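# Tilt crate and slide card sheet underneath

## Task

Get the card sheet lying flat beneath the plastic crate, with clearly more than half of the sheet's area under it. It is the sheet that travels: the crate must stay roughly in its original spot and heading throughout, and the crate and sheet may shift together only very slightly. Anything inside the crate must still be inside at the end. Raise one side of the crate a little so the sheet can enter without resistance; shoving a large part of the sheet under without that tilt counts as failure. Failure also results if the crate ever leaves the table completely, if it contacts any other object while tilted, or if a gripper is still holding it up at the finish. Release everything and withdraw the arms at the end; a result that only stays in place because the robot holds it does not count. Nothing may be pushed or dropped off the table.

## Robot and tools

Robot: two arms, left_arm and right_arm, mounted on opposite sides of the table; left_arm's base is on the +y side. The names do not refer to image sides. Each arm ends in a parallel gripper whose fingers point along the gripper's own +x axis and close along its y axis. The reported end_effector_position is the point between the finger pads, roughly 3-4 cm short of the fingertips.

World frame (used by all readings): origin at table centre, +z up, table surface at z = +0.020 m. Positions are in metres, orientation as quaternion wxyz, velocities in m/s and rad/s. Printed hand positions can be somewhat wrong, especially at long reach.

The 14-number row (shared by execute_actions and move): one flat list covering both arms, even if only one moves. Order: left_arm dx, dy, dz, rx, ry, rz, opening, then right_arm dx, dy, dz, rx, ry, rz, opening. All values lie in [-1, 1]. dx..rz are an offset (not a pose) expressed in that gripper's own axes, relative to the gripper's measured pose at the start of the action (for the first action of a call: the pose in the latest result of this scene). Scale: 1.0 = 0.6 m for dx/dy/dz and 180 degrees for the rotation; rx, ry, rz form a single rotation vector. Opening is absolute, not an offset: +1 = fully open (0.088 m); empty fingers touch near -0.80, and anything down to -1 closes no further. Allow at least about 0.5 s for a full close.

execute_actions(actions): a list of actions run in sequence. Each action is a table of up to 15 rows; each row lasts one control step (1/30 s), and if fewer than 15 rows are given the last one is repeated to fill 15 steps (0.5 s). Every row is measured from the action's start pose, not from the preceding row. An empty list just returns state and images.

move(target, speed, blocking): target is one 14-number row as above, offsets measured from the pose in the latest result showing one. Both grippers travel in straight lines and finish together, taking 0.5-10 s; anything longer is cut off at 10 s. speed is the path's top speed in m/s, 0.002-0.5 (default 0.25), with rotation capped at twice that in rad/s. Openings are applied at the start. Paths do not avoid obstacles or the other arm; grippers lag, wander and can overshoot speed, especially with a stretched arm. Faster moves and targets set deeper beyond a contact hit and press harder. blocking=false returns after 0.5 s while motion continues; then only wait or stop are accepted until a result shows the move ended. The result adds a "move:" line with the outcome (done, off_target, moving, held, fault), limits applied (paced = pose clipped; held = a check blocked some steps, after which the arm may surge) and each gripper's distance from its target.

wait(seconds): 0-10 s, arms keep their last command; a running move continues, and the wait ends early when it finishes. stop(): brakes a running move (needs room; fingers keep moving). zoom_image(camera, region): enlarges [x0, y0, x1, y1] pixels (max 504x504) of cam_high, cam_low, cam_left_wrist or cam_right_wrist, origin at top-left. finished_scene(scene): pass the current scene number to end it; irreversible, and the goal must hold afterwards.

Motion limits: each control step the commanded pose is clipped to within 70 mm and 16 degrees of the measured pose, then reached by damped IK, position having priority over orientation. Large offsets may need several actions; after an action the arm continues at most to its last clipped pose. "Hand target" lines show where each gripper is being driven. Joint friction may leave the gripper short or slightly tilted; small moves may not happen. Check pose after each move and correct tilt. To keep an arm still, send its offset back to the wanted pose in the first call of a reply and zeros afterwards, plus its desired opening.

Result lines: state per arm (pose, velocities), grip_measured (finger opening on the command scale; last joint value gives metres; readings may be off by about 1 mm), step readings of end_effector_position for action calls, HELD marks steps where an arm's command was held back, "pose unreachable" means the clearance check changed or blocked that arm's command, MOTOR HOT from 50 °C, OVER-TEMPERATURE FAULT at 95 °C (arm held until cooled, may go limp if it doesn't cool). To grip, command an opening clearly below grip_measured; lower squeezes harder (about 34 N per pad max; fast closes push harder).

Joint ranges (rad): waist -3.054 to 3.054, shoulder 0.000 to 3.142, elbow 0.000 to 2.356, wrist pitch -1.571 to 1.571, wrist yaw -1.571 to 1.571, wrist roll -3.142 to 3.142. Load limits (N m): waist 18.2, shoulder 22.5, elbow 22.4, wrist pitch 5.92, wrist yaw 5.9, wrist roll 5.54; a held object's weight counts. Reaching a limit freezes that arm 10 s and drops the rest of the call.

Cameras are listed with calibration (K, distortion, T_world_to_cam) that may be slightly off; wrist camera poses follow joint readings.

Avoid: lifting the crate fully, tilting it into other objects, spilling its contents, dragging crate and sheet together, forcing the sheet under an untilted crate, arms colliding or pressing each other, hard impacts, knocking anything off the table, and finishing with a gripper still on the crate. Loose objects may occasionally be nudged by outside forces.

Each tool is called by a JSON object that holds its "method" and its "body", one argument or row to a line.

## Session

{"method": "execute_actions", "body": {
  "actions": []
}}

Scene clock: 0.00 s.
left_arm: end_effector_position=(+0.2500, +0.4974, +0.1989) grip_measured=+0.825 end_effector_quat_wxyz=(+0.808, -0.382, +0.218, -0.392) end_effector_velocity=(-0.000, -0.000, -0.001) end_effector_angular_velocity=(-0.015, +0.025, +0.006) | right_arm: end_effector_position=(-0.2462, -0.3247, +0.2664) grip_measured=+0.848 end_effector_quat_wxyz=(+0.236, -0.455, -0.018, +0.858) end_effector_velocity=(+0.003, -0.001, -0.003) end_effector_angular_velocity=(-0.014, -0.005, -0.004)
Joint positions: left_arm=[ 1.545  1.649  0.106  1.338  1.308 -0.711  0.079] | right_arm=[ 0.911  1.621  1.119 -0.395  0.15  -0.212  0.081]
Joint velocities: left_arm=[-0.002 -0.002 -0.002 -0.007 -0.007 -0.022  0.   ] | right_arm=[-0.002 -0.002 -0.007 -0.007 -0.007  0.007  0.   ]
Heat: left arm: hottest waist 20 °C (+0.0 °C/min); right arm: hottest wrist pitch 21 °C (+0.0 °C/min).
Hand target (left_arm): +0.250, +0.497, +0.199; +0.808, -0.382, +0.218, -0.392
Hand target (right_arm): -0.246, -0.325, +0.266; +0.236, -0.455, -0.018, +0.858

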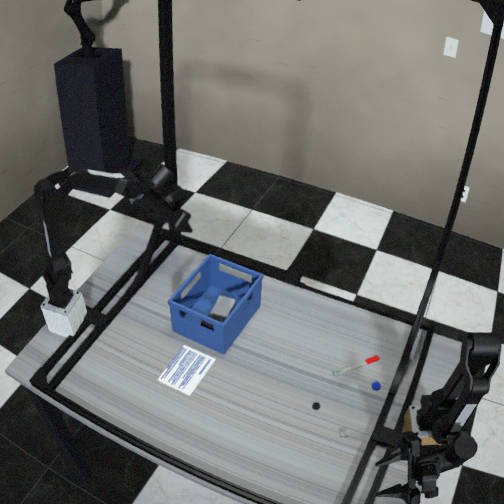

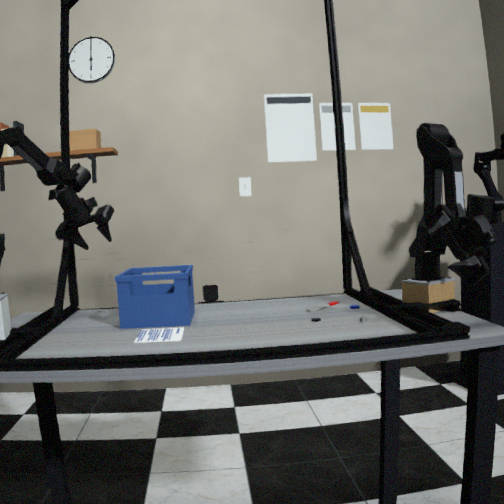

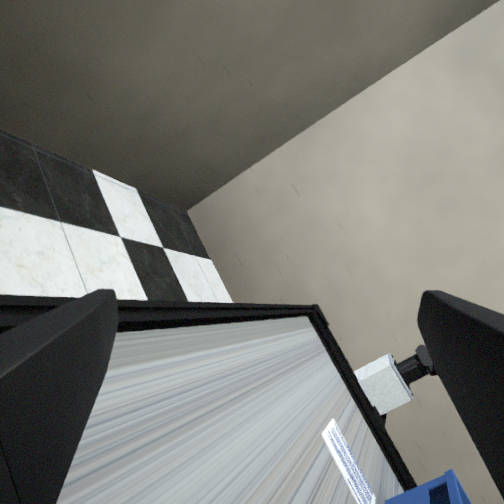

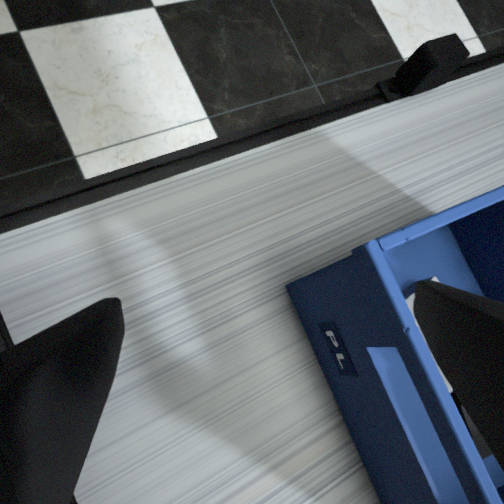

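{"method": "zoom_image", "body": {
  "camera": "cam_high",
  "region": [130, 230, 310, 410]
}}

{"method": "zoom_image", "body": {
  "camera": "cam_low",
  "region": [90, 240, 250, 360]
}}

Region (130, 230, 310, 410) of cam_high's 504x504 image, scaled by 2.800, with more detail than that image has.

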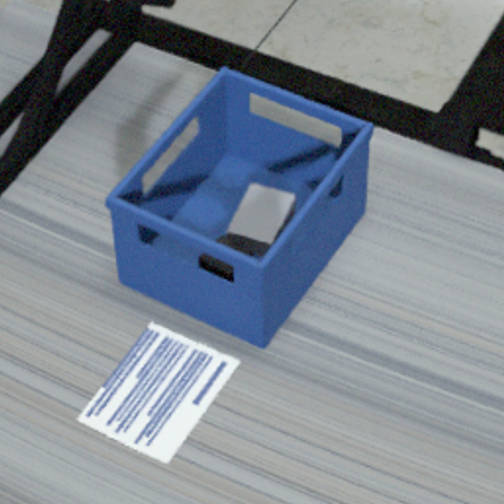

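Region (90, 240, 250, 360) of cam_low's 504x504 image, scaled by 3.150, with more detail than that image has; it fills the top 378 rows of this view, and the rest is white.

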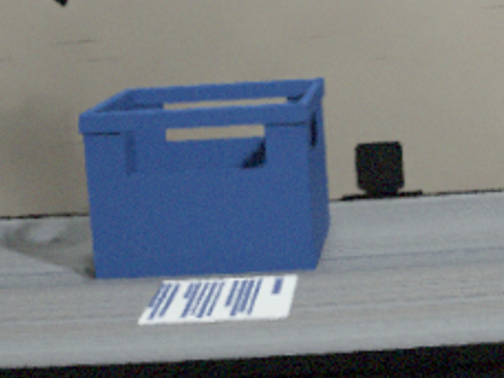

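{"method": "move", "body": {
  "target": [0.272,-0.591,-0.465,0.358,0.326,-0.0615,1,-0.164,-0.566,-0.5,0.896,0.189,-0.111,0.2]
}}

Scene clock: 30.63 s.
left_arm: end_effector_position=(+0.0015, +0.1041, +0.3047) grip_measured=+0.989 end_effector_quat_wxyz=(+0.643, +0.287, +0.298, -0.644) end_effector_velocity=(-0.000, +0.001, -0.002) end_effector_angular_velocity=(+0.027, -0.010, -0.003) | right_arm: end_effector_position=(+0.1692, -0.1219, +0.2577) grip_measured=+0.200 end_effector_quat_wxyz=(+0.583, +0.001, +0.813, +0.012) end_effector_velocity=(-0.004, +0.001, +0.006) end_effector_angular_velocity=(+0.000, +0.038, +0.002)
Joint positions: left_arm=[-0.401  1.695  1.481 -0.64   0.014 -0.006  0.087] | right_arm=[-0.431  2.232  2.08  -1.49  -0.32   1.281  0.049]
Joint velocities: left_arm=[-0.002  0.012  0.022 -0.037 -0.007  0.007 -0.   ] | right_arm=[-0.002  0.012  0.037 -0.037 -0.037 -0.007 -0.   ]
Heat: left arm: hottest elbow 22 °C (+3.9 °C/min); right arm: hottest shoulder 24 °C (+5.9 °C/min).
Hand target (left_arm): +0.001, +0.100, +0.305; +0.642, +0.290, +0.296, -0.645
Hand target (right_arm): +0.170, -0.121, +0.250; +0.579, -0.002, +0.815, +0.001
Off the commanded pose (left_arm): 0.008 m, 1 deg.
Off the commanded pose (right_arm): 0.008 m, 2 deg.
move: done
camera_calibration (this result's frames):
cam_left_wrist: T_world_to_cam=[[-0.996346, -0.0195581, 0.0831347, -0.0166647], [-0.0458114, 0.943923, -0.326971, 0.0292464], [-0.0720779, -0.329585, -0.941371, 0.39988], [0, 0, 0, 1]] pos_world=[0.0135585, 0.103862, 0.387383]
cam_right_wrist: T_world_to_cam=[[0.0112164, -0.999454, 0.0310832, -0.12767], [-0.762498, 0.0115612, 0.646887, -0.0115072], [-0.646893, -0.0309567, -0.761952, 0.38732], [0, 0, 0, 1]] pos_world=[0.243213, -0.115477, 0.306532]

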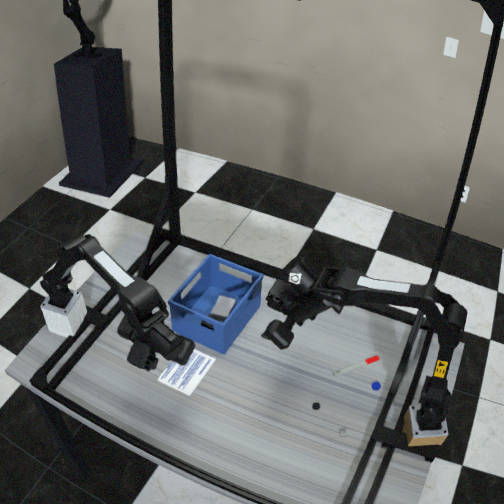

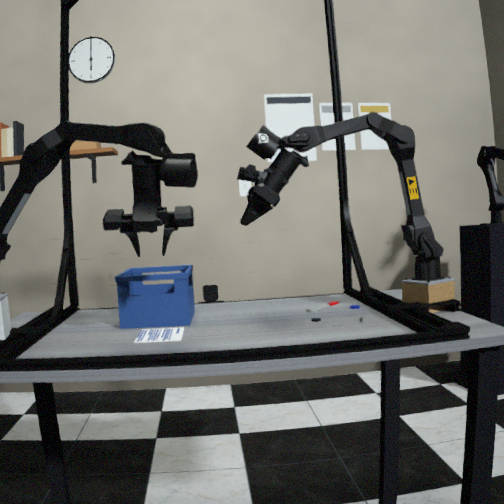

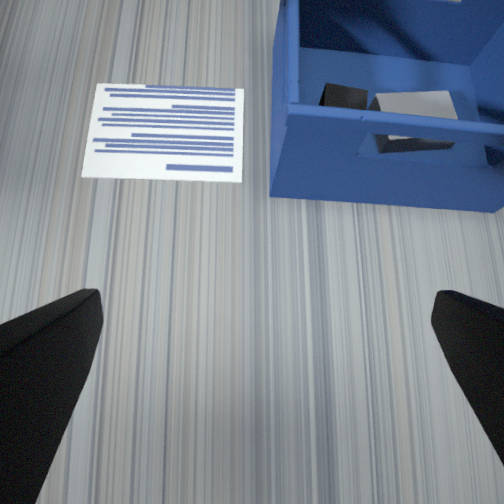

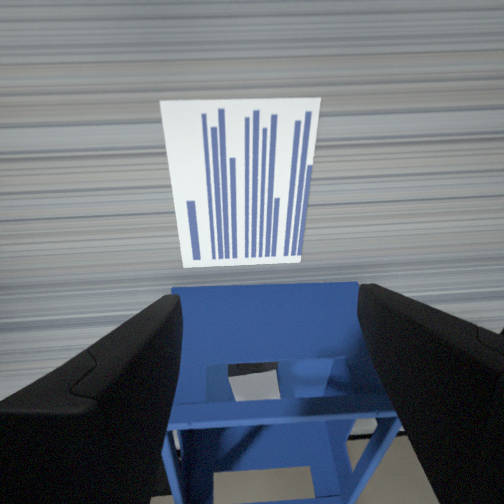

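{"method": "move", "body": {
  "target": [0.354,-0.06,0.163,0,0,0,0.3,0.30,0.008,0.065,0,0.09,0,0.2],
  "speed": 0.15
}}

Scene clock: 46.83 s.
left_arm: end_effector_position=(-0.0340, -0.1049, +0.2130) grip_measured=+0.300 end_effector_quat_wxyz=(+0.660, +0.238, +0.250, -0.668) end_effector_velocity=(+0.002, +0.003, -0.003) end_effector_angular_velocity=(+0.021, -0.010, +0.019) | right_arm: end_effector_position=(+0.1471, -0.1095, +0.0845) grip_measured=+0.200 end_effector_quat_wxyz=(+0.466, +0.004, +0.885, +0.020) end_effector_velocity=(-0.002, -0.001, +0.003) end_effector_angular_velocity=(+0.003, +0.023, +0.000)
Joint positions: left_arm=[-0.467  2.553  2.341 -0.491 -0.027 -0.049  0.054] | right_arm=[-0.457  2.504  1.771 -1.002 -0.582  1.21   0.049]
Joint velocities: left_arm=[-0.002 -0.002 -0.002 -0.022 -0.022 -0.007  0.   ] | right_arm=[-0.002 -0.002 -0.002 -0.007 -0.022 -0.007 -0.   ]
Heat: left arm: hottest elbow 25 °C (+6.4 °C/min); right arm: hottest shoulder 26 °C (+6.4 °C/min).
Hand target (left_arm): -0.035, -0.108, +0.208; +0.661, +0.236, +0.251, -0.667
Hand target (right_arm): +0.147, -0.113, +0.075; +0.462, -0.001, +0.887, +0.013
Off the commanded pose (left_arm): 0.006 m, 9 deg.
Off the commanded pose (right_arm): 0.011 m, 1 deg.
joint sent to its limit (left arm) — the command would take joint 3 (elbow) past its upper limit, so that joint was sent only as far as its limit.
move: off_target (left_arm, right_arm)
camera_calibration (this result's frames):
cam_left_wrist: T_world_to_cam=[[-0.996014, 0.000925738, 0.0891867, -0.0476507], [-0.040777, 0.884598, -0.464569, 0.218176], [-0.0793244, -0.466354, -0.881034, 0.214686], [0, 0, 0, 1]] pos_world=[-0.0215344, -0.0928344, 0.294753]
cam_right_wrist: T_world_to_cam=[[0.0249471, -0.999621, 0.0116245, -0.109962], [-0.558634, -0.0042965, 0.829403, 0.0363921], [-0.829039, -0.0271851, -0.558529, 0.251431], [0, 0, 0, 1]] pos_world=[0.231519, -0.102929, 0.111526]

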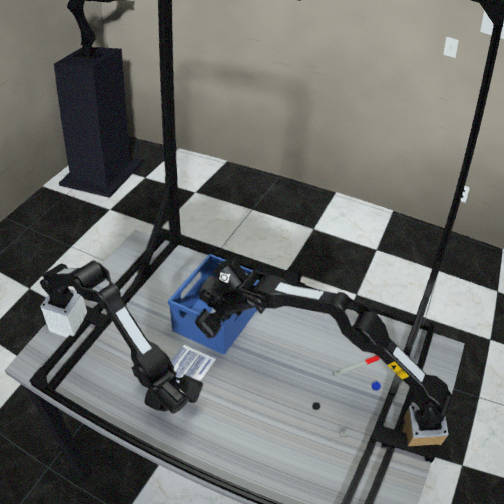

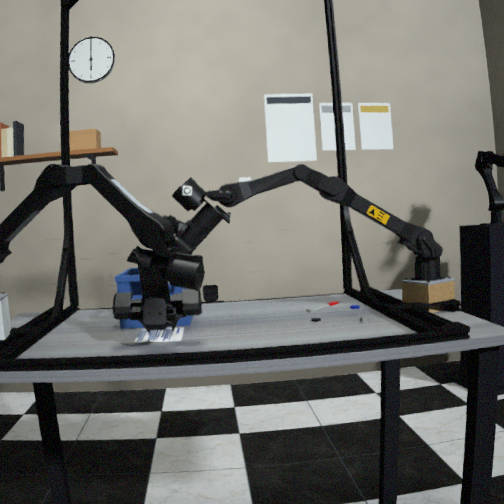

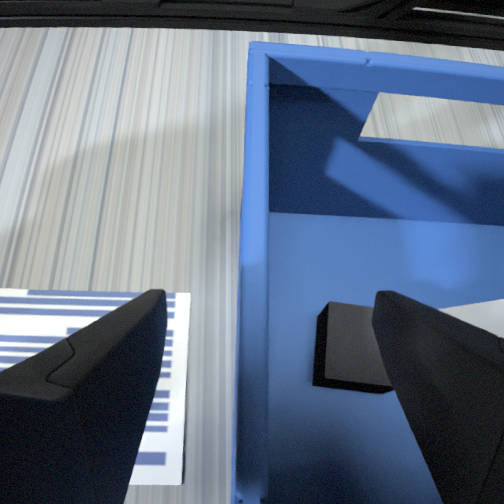

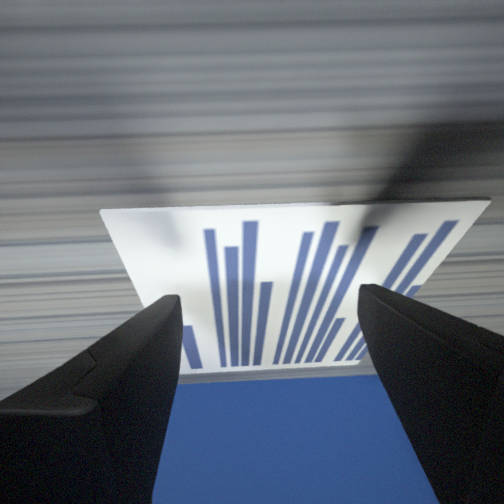

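{"method": "move", "body": {
  "target": [0.076,0,-0.051,0,0,0,0.3,0.034,-0.025,0.024,0,0,0,0.2],
  "speed": 0.05
}}

{"method": "zoom_image", "body": {
  "camera": "cam_high",
  "region": [120, 240, 300, 420]
}}

Scene clock: 53.43 s.
left_arm: end_effector_position=(-0.0349, -0.1188, +0.1747) grip_measured=+0.300 end_effector_quat_wxyz=(+0.663, +0.229, +0.245, -0.670) end_effector_velocity=(+0.002, +0.003, -0.003) end_effector_angular_velocity=(+0.021, -0.009, +0.019) | right_arm: end_effector_position=(+0.1471, -0.1187, +0.0652) grip_measured=+0.200 end_effector_quat_wxyz=(+0.466, +0.008, +0.884, +0.025) end_effector_velocity=(-0.001, -0.003, +0.000) end_effector_angular_velocity=(-0.014, +0.011, -0.010)
Joint positions: left_arm=[-0.467  2.637  2.335 -0.381 -0.027 -0.054  0.054] | right_arm=[-0.464  2.505  1.684 -0.906 -0.585  1.204  0.049]
Joint velocities: left_arm=[-0.002 -0.002 -0.002 -0.022 -0.022 -0.007 -0.001] | right_arm=[-0.002 -0.002 -0.007 -0.007 -0.007  0.007  0.   ]
Heat: left arm: hottest elbow 26 °C (+6.7 °C/min); right arm: hottest shoulder 27 °C (+6.7 °C/min).
Hand target (left_arm): -0.035, -0.119, +0.160; +0.660, +0.238, +0.250, -0.668
Hand target (right_arm): +0.147, -0.123, +0.059; +0.466, +0.004, +0.885, +0.020
Off the commanded pose (left_arm): 0.015 m, 1 deg.
Off the commanded pose (right_arm): 0.008 m, 1 deg.
move: off_target (left_arm)
camera_calibration (this result's frames):
cam_left_wrist: T_world_to_cam=[[-0.995511, -0.000334128, 0.0946456, -0.0461465], [-0.0461186, 0.874956, -0.482001, 0.214403], [-0.0826497, -0.484202, -0.871044, 0.170366], [0, 0, 0, 1]] pos_world=[-0.0219707, -0.105117, 0.256106]
cam_right_wrist: T_world_to_cam=[[0.0216757, -0.999765, -0.000189519, -0.117791], [-0.558701, -0.0122702, 0.829279, 0.0514465], [-0.829086, -0.0178693, -0.558835, 0.241559], [0, 0, 0, 1]] pos_world=[0.23157, -0.112816, 0.0923061]

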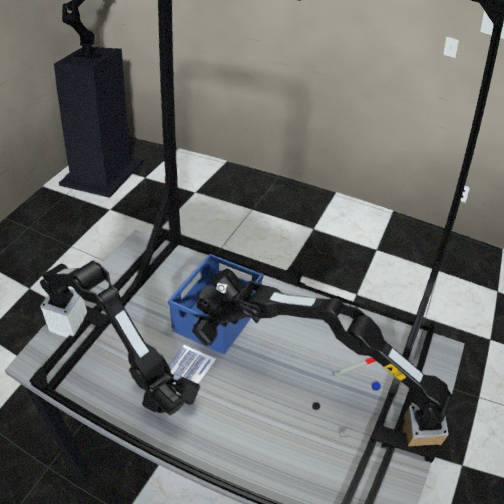

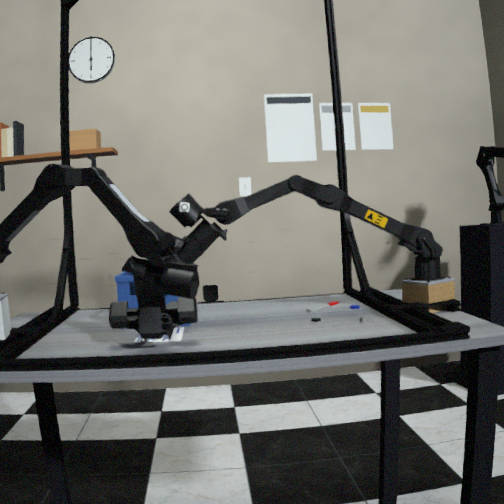

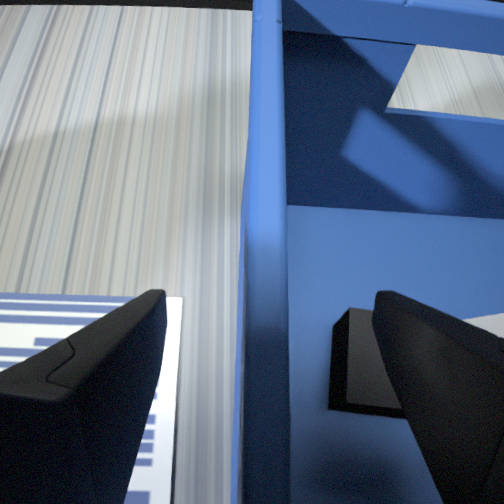

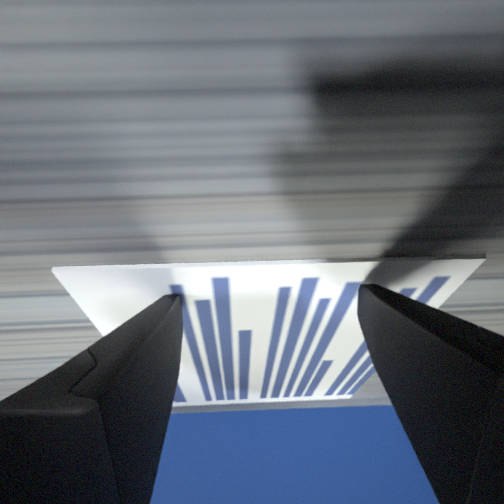

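Region (120, 240, 300, 420) of cam_high's 504x504 image, scaled by 2.800, with more detail than that image has.

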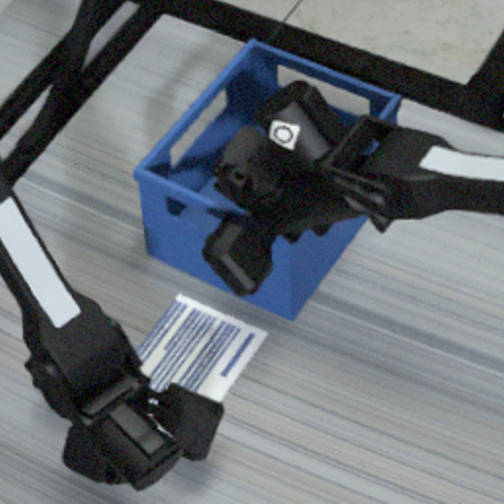

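{"method": "move", "body": {
  "target": [0,0,0,0,0,0,-0.9,0.035,0,0,0,0,0,0.2],
  "speed": 0.03
}}

{"method": "move", "body": {
  "target": [-0.03,0,0.039,0,0,0,-0.9,0,0,0,0,0,0,0.2],
  "speed": 0.03
}}

Scene clock: 58.40 s.
left_arm: end_effector_position=(-0.0312, -0.1192, +0.1743) grip_measured=-0.651 end_effector_quat_wxyz=(+0.666, +0.228, +0.245, -0.667) end_effector_velocity=(-0.001, -0.001, -0.001) end_effector_angular_velocity=(-0.003, +0.001, +0.008) | right_arm: end_effector_position=(+0.1404, -0.1108, +0.0634) grip_measured=+0.201 end_effector_quat_wxyz=(+0.463, +0.020, +0.885, +0.035) end_effector_velocity=(-0.003, -0.004, +0.001) end_effector_angular_velocity=(-0.023, +0.027, -0.023)
Joint positions: left_arm=[-0.463  2.639  2.335 -0.38  -0.031 -0.055  0.007] | right_arm=[-0.449  2.504  1.673 -0.851 -0.603  1.234  0.049]
Joint velocities: left_arm=[-0.002  0.002 -0.002  0.007 -0.007 -0.007  0.   ] | right_arm=[-0.002 -0.002 -0.012 -0.007 -0.022  0.022 -0.   ]
Heat: left arm: hottest shoulder 26 °C (+6.2 °C/min); right arm: hottest shoulder 28 °C (+7.2 °C/min).
Hand target (left_arm): -0.035, -0.119, +0.175; +0.663, +0.229, +0.245, -0.670
Hand target (right_arm): +0.135, -0.118, +0.048; +0.466, +0.008, +0.885, +0.025
Off the commanded pose (left_arm): 0.004 m, 1 deg.
Off the commanded pose (right_arm): 0.018 m, 2 deg.
move: off_target (right_arm)
camera_calibration (this result's frames):
cam_left_wrist: T_world_to_cam=[[-0.995635, -0.008803, 0.092919, -0.0431451], [-0.052763, 0.874288, -0.482531, 0.214504], [-0.0769903, -0.485328, -0.870936, 0.170193], [0, 0, 0, 1]] pos_world=[-0.0185357, -0.105318, 0.255741]
cam_right_wrist: T_world_to_cam=[[0.00996429, -0.999482, -0.0305876, -0.106098], [-0.5535, -0.0309885, 0.832273, 0.0462832], [-0.83279, 0.00863722, -0.553522, 0.238312], [0, 0, 0, 1]] pos_world=[0.225139, -0.106668, 0.0901454]

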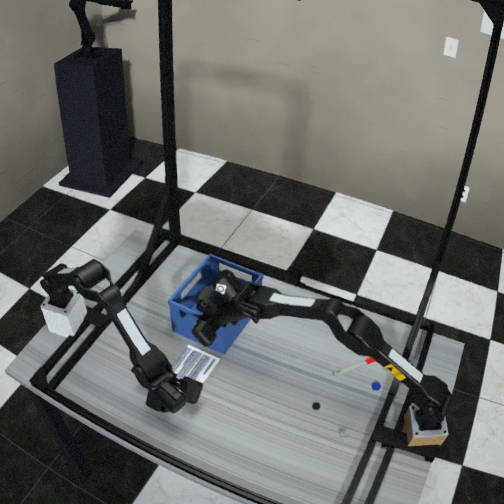

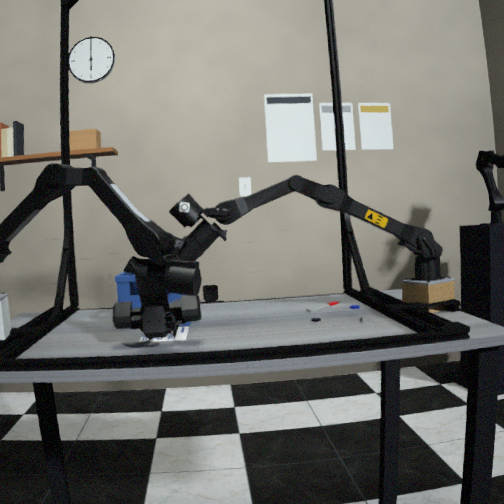

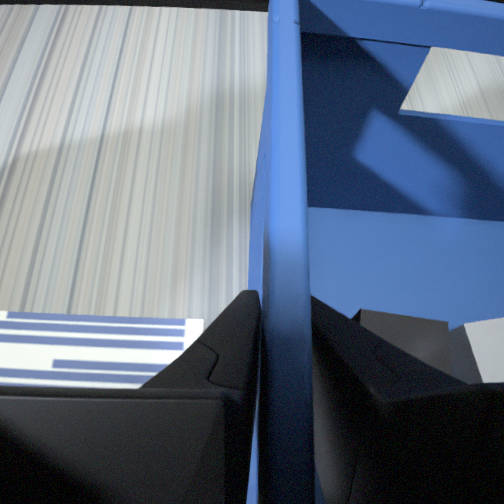

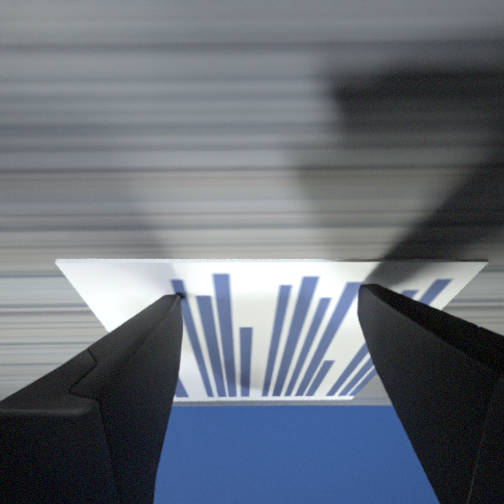

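Scene clock: 59.60 s.
left_arm: end_effector_position=(-0.0311, -0.1176, +0.1772) grip_measured=-0.651 end_effector_quat_wxyz=(+0.665, +0.231, +0.248, -0.666) end_effector_velocity=(-0.003, +0.001, -0.001) end_effector_angular_velocity=(+0.008, +0.010, -0.003) | right_arm: end_effector_position=(+0.1408, -0.1099, +0.0655) grip_measured=+0.200 end_effector_quat_wxyz=(+0.461, +0.023, +0.886, +0.037) end_effector_velocity=(+0.000, +0.000, +0.002) end_effector_angular_velocity=(+0.004, +0.007, +0.003)
Joint positions: left_arm=[-0.463  2.634  2.344 -0.402 -0.031 -0.055  0.007] | right_arm=[-0.45   2.501  1.674 -0.851 -0.609  1.235  0.049]
Joint velocities: left_arm=[-0.002 -0.002 -0.002 -0.007  0.007 -0.007 -0.001] | right_arm=[-0.002 -0.002  0.002 -0.007 -0.007 -0.007  0.   ]
Heat: left arm: hottest shoulder 26 °C (+6.0 °C/min); right arm: hottest shoulder 29 °C (+8.1 °C/min).
Hand target (left_arm): -0.030, -0.119, +0.204; +0.669, +0.217, +0.234, -0.671
Hand target (right_arm): +0.140, -0.111, +0.063; +0.463, +0.020, +0.885, +0.035
Off the commanded pose (left_arm): 0.027 m, 1 deg.
Off the commanded pose (right_arm): 0.002 m, 0 deg.
joint sent to its limit (left arm) — the command would take joint 3 (elbow) past its upper limit, so that joint was sent only as far as its limit.
move: off_target (left_arm)
camera_calibration (this result's frames):
cam_left_wrist: T_world_to_cam=[[-0.995677, -0.00961485, 0.092387, -0.0433239], [-0.052546, 0.878483, -0.474876, 0.213665], [-0.0765945, -0.477678, -0.87519, 0.175206], [0, 0, 0, 1]] pos_world=[-0.0184895, -0.104426, 0.258805]
cam_right_wrist: T_world_to_cam=[[0.00692068, -0.999337, -0.0357507, -0.10437], [-0.54959, -0.0336689, 0.834756, 0.0436995], [-0.835406, 0.0138711, -0.549459, 0.240413], [0, 0, 0, 1]] pos_world=[0.225582, -0.106164, 0.0918874]

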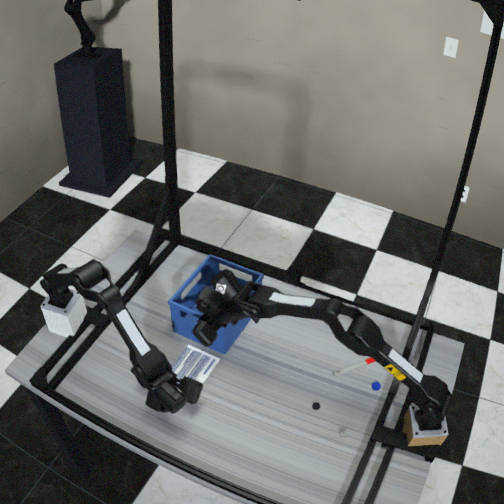

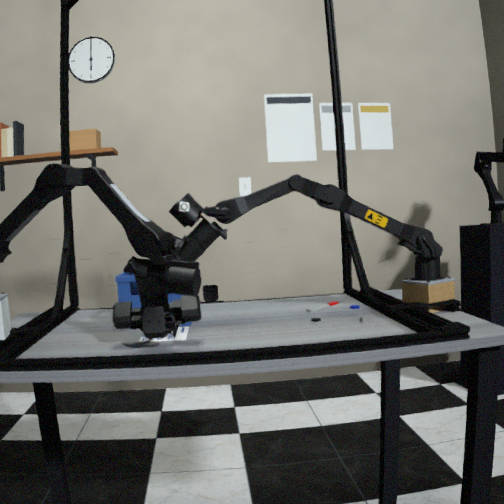

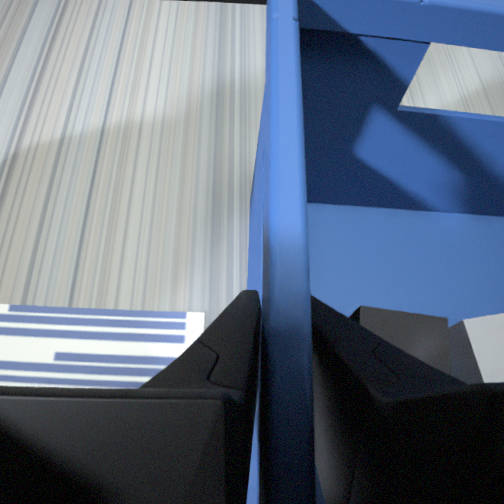

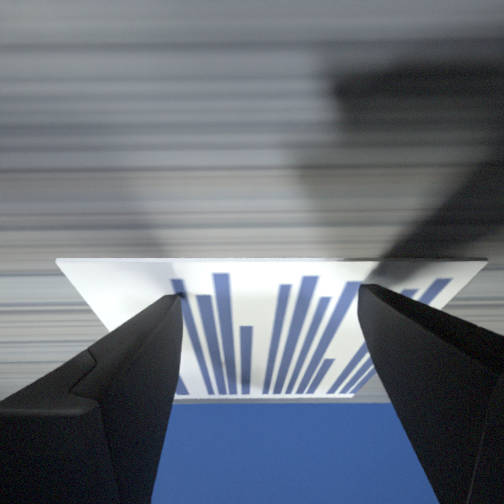

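{"method": "execute_actions", "body": {
  "actions": [
    [[-0.035,-0.005,0.042,0.01,0,0.008,-1,0,0,0,0,0,0,0.2],[-0.04,-0.008,0.048,0.012,0,0.01,-1,0,0,0,0,0,0,0.2],[-0.045,-0.012,0.055,0.016,0,0.013,-1,0,0,0,0,0,0,0.2],[-0.05,-0.015,0.06,0.02,0,0.017,-1,0,0,0,0,0,0,0.2],[-0.054,-0.017,0.065,0.022,0,0.018,-1,0,0,0,0,0,0,0.2]]
  ]
}}

{"method": "wait", "body": {
  "seconds": 1
}}

Scene clock: 64.87 s.
left_arm: end_effector_position=(-0.0338, -0.1132, +0.1862) grip_measured=-0.652 end_effector_quat_wxyz=(+0.676, +0.251, +0.233, -0.652) end_effector_velocity=(-0.007, +0.003, +0.002) end_effector_angular_velocity=(+0.012, -0.011, -0.011) | right_arm: end_effector_position=(+0.1407, -0.1096, +0.0661) grip_measured=+0.200 end_effector_quat_wxyz=(+0.460, +0.023, +0.887, +0.038) end_effector_velocity=(+0.000, +0.000, +0.002) end_effector_angular_velocity=(+0.012, +0.006, +0.015)
Joint positions: left_arm=[-0.481  2.613  2.344 -0.433 -0.094 -0.033  0.007] | right_arm=[-0.451  2.5    1.674 -0.851 -0.612  1.235  0.049]
Joint velocities: left_arm=[-0.012 -0.007  0.002 -0.022 -0.007  0.007 -0.   ] | right_arm=[-0.002 -0.002  0.002 -0.007 -0.007 -0.022  0.   ]
Heat: left arm: hottest shoulder 30 °C (+9.0 °C/min); right arm: hottest shoulder 30 °C (+9.0 °C/min).
Hand target (left_arm): -0.040, -0.116, +0.227; +0.681, +0.237, +0.196, -0.664
Hand target (right_arm): +0.141, -0.110, +0.065; +0.461, +0.023, +0.886, +0.037
Off the commanded pose (left_arm): 0.043 m, 2 deg.
Off the commanded pose (right_arm): 0.001 m, 0 deg.
joint sent to its limit (left arm) — the command would take joint 3 (elbow) past its upper limit, so that joint was sent only as far as its limit.
Step readings (end_effector_position):
0: left_arm (-0.0311, -0.1173, +0.1779) | right_arm (+0.1407, -0.1096, +0.0660)
1: left_arm (-0.0310, -0.1172, +0.1783) | right_arm (+0.1407, -0.1096, +0.0660)
2: left_arm (-0.0310, -0.1168, +0.1787) | right_arm (+0.1407, -0.1096, +0.0660)
4: left_arm (-0.0313, -0.1155, +0.1803) | right_arm (+0.1407, -0.1096, +0.0660)
8: left_arm (-0.0321, -0.1137, +0.1833) | right_arm (+0.1407, -0.1096, +0.0661)
15: end_effector_position above
camera_calibration (this result's frames):
cam_left_wrist: T_world_to_cam=[[-0.999098, -0.025534, 0.0339406, -0.0378582], [-0.0385176, 0.881452, -0.470701, 0.213949], [-0.0178982, -0.471583, -0.88164, 0.18877], [0, 0, 0, 1]] pos_world=[-0.0262046, -0.100532, 0.268418]
cam_right_wrist: T_world_to_cam=[[0.00617252, -0.999274, -0.0376007, -0.103765], [-0.547748, -0.0348373, 0.835918, 0.042699], [-0.836621, 0.015436, -0.547565, 0.240897], [0, 0, 0, 1]] pos_world=[0.225568, -0.105921, 0.0923123]

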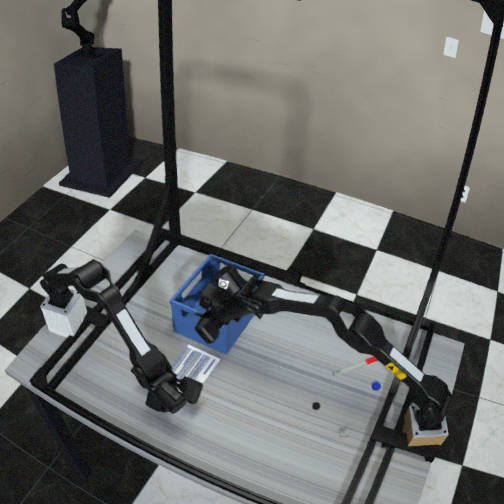

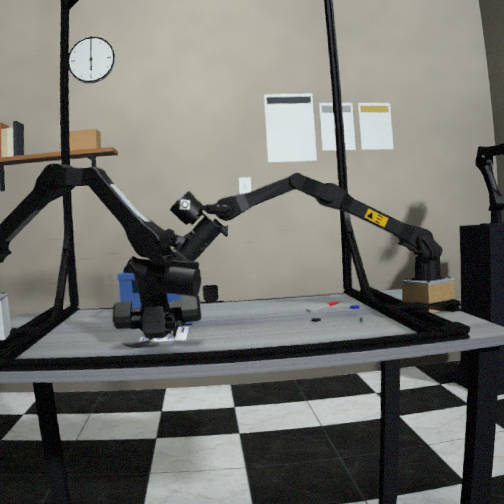

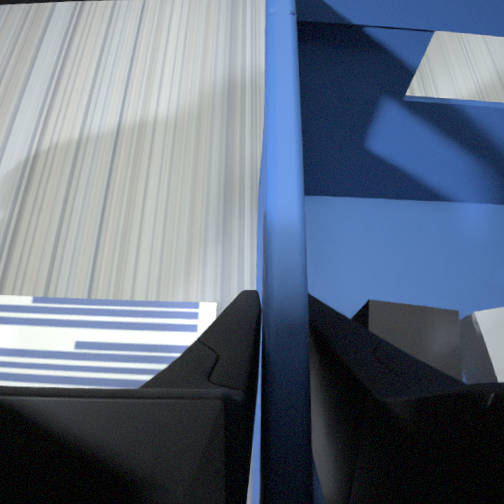

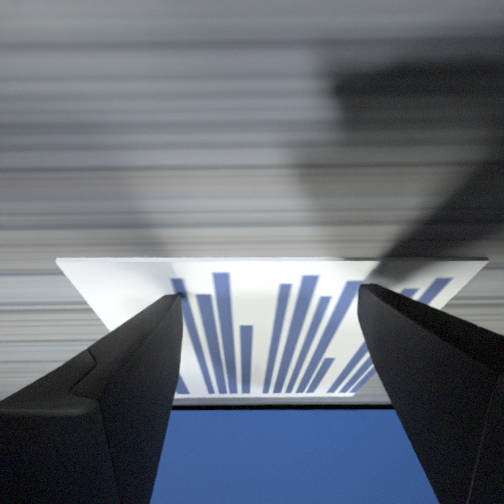

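Scene clock: 65.87 s.
left_arm: end_effector_position=(-0.0335, -0.1130, +0.1864) grip_measured=-0.653 end_effector_quat_wxyz=(+0.676, +0.253, +0.232, -0.652) end_effector_velocity=(-0.000, +0.001, -0.002) end_effector_angular_velocity=(+0.007, +0.000, +0.008) | right_arm: end_effector_position=(+0.1406, -0.1096, +0.0663) grip_measured=+0.200 end_effector_quat_wxyz=(+0.460, +0.023, +0.887, +0.038) end_effector_velocity=(-0.000, -0.001, +0.001) end_effector_angular_velocity=(-0.001, +0.008, +0.003)
Joint positions: left_arm=[-0.481  2.612  2.344 -0.435 -0.096 -0.029  0.007] | right_arm=[-0.451  2.499  1.674 -0.852 -0.612  1.235  0.049]
Joint velocities: left_arm=[-0.002  0.002  0.002 -0.007 -0.007 -0.007 -0.   ] | right_arm=[-0.002 -0.002 -0.002 -0.007 -0.007 -0.007  0.   ]
Heat: left arm: hottest shoulder 31 °C (+10.0 °C/min); right arm: hottest shoulder 30 °C (+9.0 °C/min).
Hand target (left_arm): -0.040, -0.116, +0.228; +0.681, +0.237, +0.196, -0.664
Hand target (right_arm): +0.141, -0.110, +0.066; +0.461, +0.023, +0.886, +0.037
Off the commanded pose (left_arm): 0.043 m, 2 deg.
Off the commanded pose (right_arm): 0.001 m, 0 deg.
wait: 1.00 s; at rest by 0.17 s
camera_calibration (this result's frames):
cam_left_wrist: T_world_to_cam=[[-0.999241, -0.02481, 0.030015, -0.0367525], [-0.0360172, 0.881864, -0.470127, 0.213926], [-0.0148053, -0.470851, -0.882088, 0.189368], [0, 0, 0, 1]] pos_world=[-0.026216, -0.100401, 0.268715]
cam_right_wrist: T_world_to_cam=[[0.0061183, -0.99927, -0.0377082, -0.103733], [-0.547445, -0.0349033, 0.836114, 0.0424494], [-0.83682, 0.0155276, -0.547258, 0.240982], [0, 0, 0, 1]] pos_world=[0.225532, -0.105917, 0.0924754]

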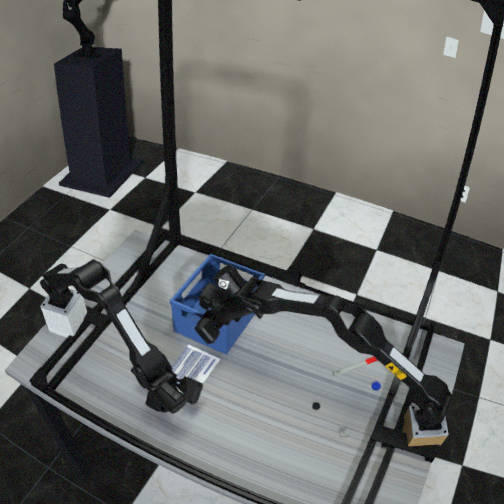

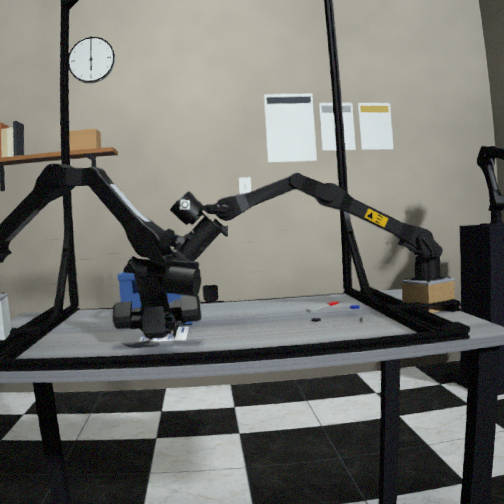

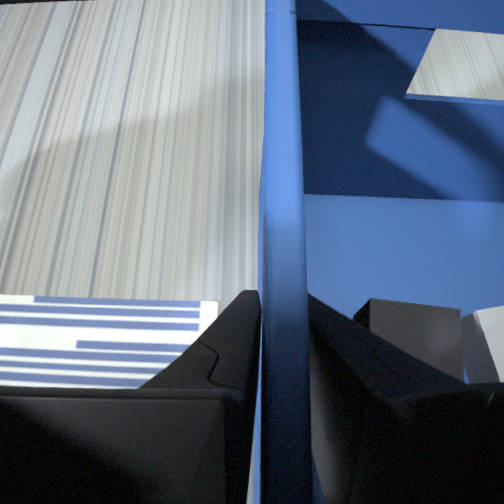

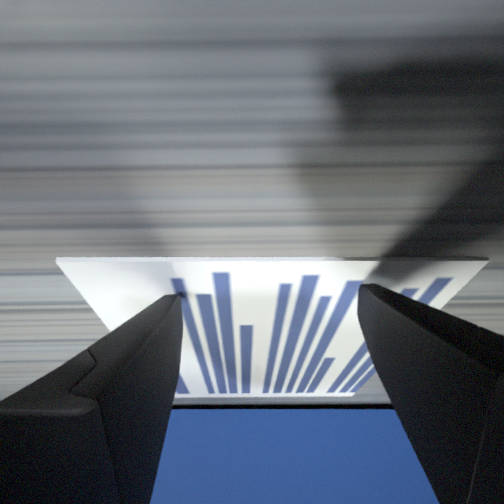

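{"method": "execute_actions", "body": {
  "actions": [
    [[-0.05,-0.012,0.068,0.012,-0.02,0.012,-1,0.026,-0.03,-0.002,0,0,0,0.2]]
  ]
}}

Scene clock: 68.33 s.
left_arm: end_effector_position=(-0.0377, -0.1116, +0.1933) grip_measured=-0.652 end_effector_quat_wxyz=(+0.683, +0.261, +0.219, -0.646) end_effector_velocity=(+0.002, +0.004, -0.006) end_effector_angular_velocity=(+0.025, -0.011, +0.019) | right_arm: end_effector_position=(+0.1360, -0.1161, +0.0644) grip_measured=+0.198 end_effector_quat_wxyz=(+0.458, +0.036, +0.887, +0.053) end_effector_velocity=(-0.000, -0.001, +0.001) end_effector_angular_velocity=(+0.026, +0.001, +0.015)
Joint positions: left_arm=[-0.497  2.6    2.344 -0.441 -0.135 -0.017  0.007] | right_arm=[-0.449  2.454  1.572 -0.751 -0.626  1.245  0.049]
Joint velocities: left_arm=[-0.002  0.002 -0.002 -0.022 -0.022 -0.007 -0.   ] | right_arm=[-0.002 -0.012 -0.022  0.022 -0.007 -0.022  0.   ]
Heat: left arm: hottest shoulder 34 °C (+13.1 °C/min); right arm: hottest shoulder 31 °C (+10.1 °C/min).
Hand target (left_arm): -0.042, -0.114, +0.236; +0.693, +0.239, +0.185, -0.655
Hand target (right_arm): +0.131, -0.126, +0.053; +0.460, +0.023, +0.887, +0.038
Off the commanded pose (left_arm): 0.044 m, 3 deg.
Off the commanded pose (right_arm): 0.016 m, 2 deg.
joint sent to its limit (left arm) — the command would take joint 3 (elbow) past its upper limit, so that joint was sent only as far as its limit.
Step readings (end_effector_position):
0: left_arm (-0.0337, -0.1129, +0.1864) | right_arm (+0.1406, -0.1094, +0.0665)
1: left_arm (-0.0337, -0.1128, +0.1871) | right_arm (+0.1400, -0.1103, +0.0653)
2: left_arm (-0.0341, -0.1125, +0.1878) | right_arm (+0.1392, -0.1115, +0.0651)
4: left_arm (-0.0357, -0.1119, +0.1899) | right_arm (+0.1373, -0.1141, +0.0647)
8: left_arm (-0.0379, -0.1116, +0.1931) | right_arm (+0.1362, -0.1156, +0.0645)
15: end_effector_position above
camera_calibration (this result's frames):
cam_left_wrist: T_world_to_cam=[[-0.999489, -0.0317118, -0.00394879, -0.0353242], [-0.025989, 0.878514, -0.477009, 0.217145], [0.0185959, -0.476663, -0.87889, 0.196028], [0, 0, 0, 1]] pos_world=[-0.0333081, -0.0984458, 0.275728]
cam_right_wrist: T_world_to_cam=[[-0.00153877, -0.997054, -0.0766932, -0.106508], [-0.545954, -0.0634172, 0.835412, 0.0378429], [-0.837814, 0.0431565, -0.544247, 0.239294], [0, 0, 0, 1]] pos_world=[0.220981, -0.114122, 0.0904524]

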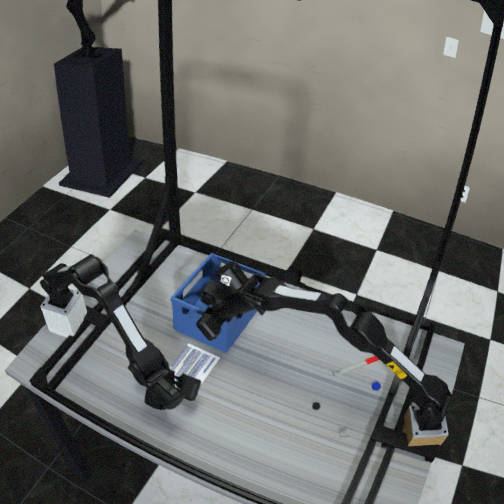

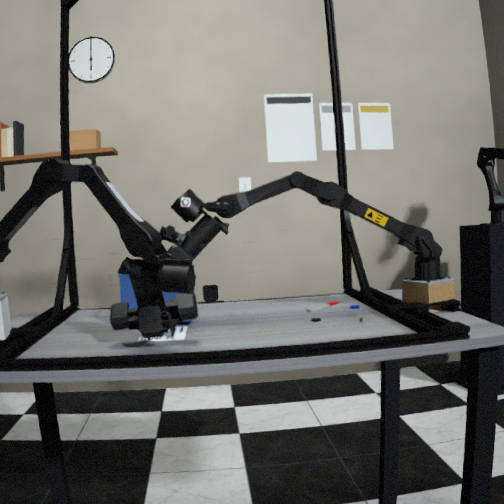

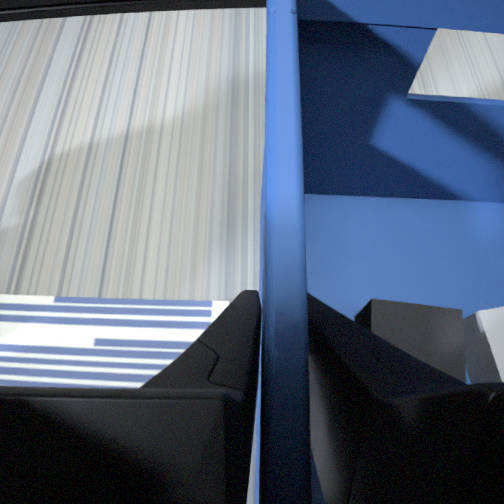

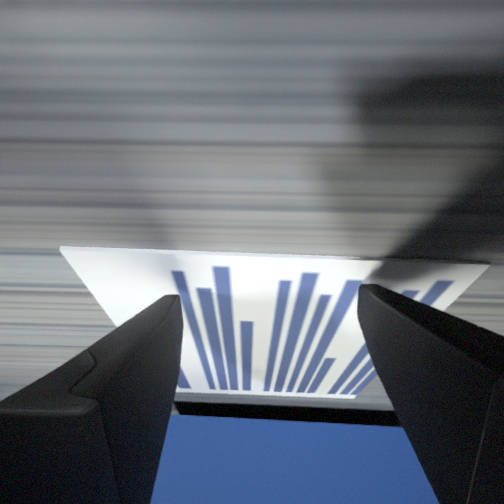

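{"method": "execute_actions", "body": {
  "actions": [
    [[-0.041,-0.004,0.055,0,-0.017,0,-1,0.04,-0.015,-0.033,0,0,-0.03,0.2]],
    [[-0.041,-0.004,0.055,0,-0.017,0,-1,0.04,-0.015,-0.033,0,0,-0.015,0.2]],
    [[-0.041,-0.004,0.055,0,-0.017,0,-1,0.04,-0.015,-0.033,0,0,-0.012,0.2]]
  ]
}}

Scene clock: 72.83 s.
left_arm: end_effector_position=(-0.0364, -0.1082, +0.1900) grip_measured=-0.652 end_effector_quat_wxyz=(+0.685, +0.264, +0.230, -0.639) end_effector_velocity=(-0.003, +0.001, -0.001) end_effector_angular_velocity=(+0.007, +0.010, -0.003) | right_arm: end_effector_position=(+0.0505, -0.1262, +0.0628) grip_measured=+0.200 end_effector_quat_wxyz=(+0.455, -0.025, +0.889, +0.045) end_effector_velocity=(+0.000, -0.000, +0.000) end_effector_angular_velocity=(-0.001, +0.007, -0.009)
Joint positions: left_arm=[-0.497  2.599  2.344 -0.465 -0.142 -0.034  0.007] | right_arm=[-0.246  2.432  1.522 -0.72  -0.621  1.371  0.049]
Joint velocities: left_arm=[-0.002 -0.002 -0.002 -0.007  0.007 -0.007 -0.   ] | right_arm=[-0.002 -0.002 -0.007  0.007 -0.007  0.007 -0.   ]
Heat: left arm: hottest shoulder 38 °C (+17.0 °C/min); right arm: hottest shoulder 31 °C (+9.0 °C/min).
Hand target (left_arm): -0.041, -0.110, +0.231; +0.692, +0.240, +0.205, -0.650
Hand target (right_arm): +0.049, -0.133, +0.055; +0.459, -0.032, +0.887, +0.036
Off the commanded pose (left_arm): 0.042 m, 3 deg.
Off the commanded pose (right_arm): 0.011 m, 1 deg.
joint sent to its limit (left arm) — the command would take joint 3 (elbow) past its upper limit, so that joint was sent only as far as its limit.
Step readings (end_effector_position; steps 1 to 15: 1st action; 16 to 30: 2nd action; 31 to 45: 3rd action):
0: left_arm (-0.0377, -0.1115, +0.1937) | right_arm (+0.1355, -0.1163, +0.0645)
1: left_arm (-0.0377, -0.1115, +0.1937) | right_arm (+0.1349, -0.1164, +0.0647)
2: left_arm (-0.0377, -0.1114, +0.1936) | right_arm (+0.1321, -0.1172, +0.0649)
4: left_arm (-0.0373, -0.1109, +0.1930) | right_arm (+0.1221, -0.1188, +0.0654)
8: left_arm (-0.0372, -0.1101, +0.1920) | right_arm (+0.1074, -0.1196, +0.0660)
15: left_arm (-0.0369, -0.1097, +0.1917) | right_arm (+0.1057, -0.1195, +0.0662)
16: left_arm (-0.0369, -0.1097, +0.1917) | right_arm (+0.1051, -0.1200, +0.0655)
17: left_arm (-0.0369, -0.1096, +0.1915) | right_arm (+0.1022, -0.1208, +0.0643)
19: left_arm (-0.0369, -0.1094, +0.1914) | right_arm (+0.0926, -0.1217, +0.0638)
23: left_arm (-0.0368, -0.1092, +0.1912) | right_arm (+0.0793, -0.1226, +0.0637)
30: left_arm (-0.0367, -0.1089, +0.1908) | right_arm (+0.0782, -0.1228, +0.0635)
31: left_arm (-0.0366, -0.1088, +0.1908) | right_arm (+0.0774, -0.1228, +0.0633)
32: left_arm (-0.0366, -0.1088, +0.1907) | right_arm (+0.0747, -0.1232, +0.0632)
34: left_arm (-0.0366, -0.1086, +0.1905) | right_arm (+0.0652, -0.1244, +0.0633)
38: left_arm (-0.0365, -0.1084, +0.1903) | right_arm (+0.0516, -0.1262, +0.0629)
45: end_effector_position above
camera_calibration (this result's frames):
cam_left_wrist: T_world_to_cam=[[-0.99886, -0.0477062, 0.0015203, -0.036653], [-0.0431101, 0.888042, -0.457737, 0.209333], [0.0204868, -0.457281, -0.889086, 0.198861], [0, 0, 0, 1]] pos_world=[-0.0316609, -0.0967093, 0.27268]
cam_right_wrist: T_world_to_cam=[[0.0992422, -0.995042, -0.00656641, -0.126068], [-0.538667, -0.059271, 0.840431, -0.00833314], [-0.836653, -0.0798691, -0.541879, 0.151498], [0, 0, 0, 1]] pos_world=[0.134773, -0.113836, 0.088269]

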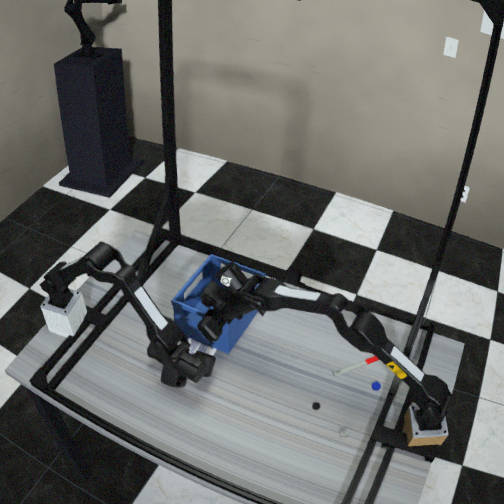

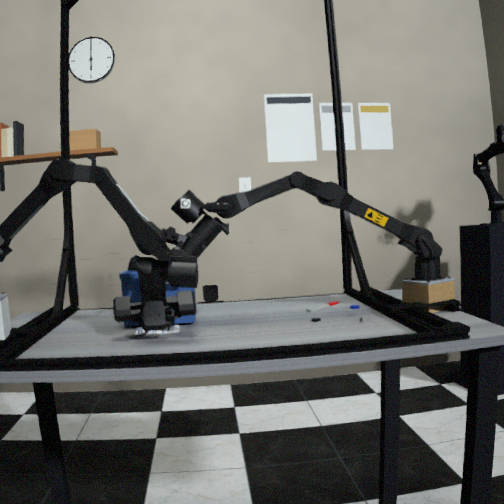

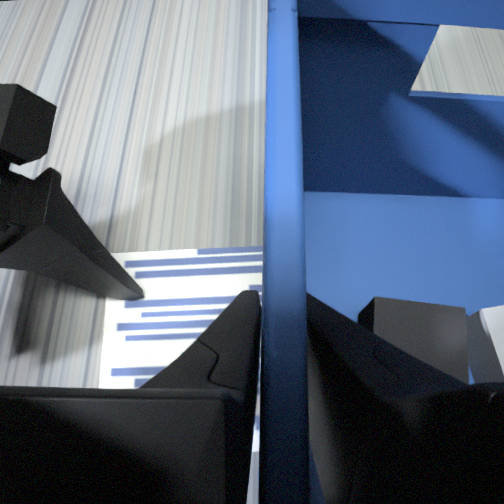

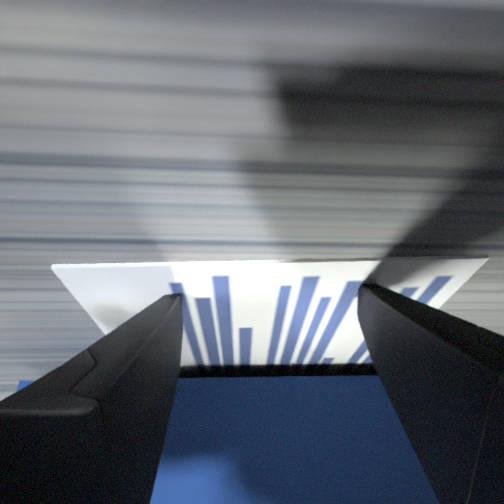

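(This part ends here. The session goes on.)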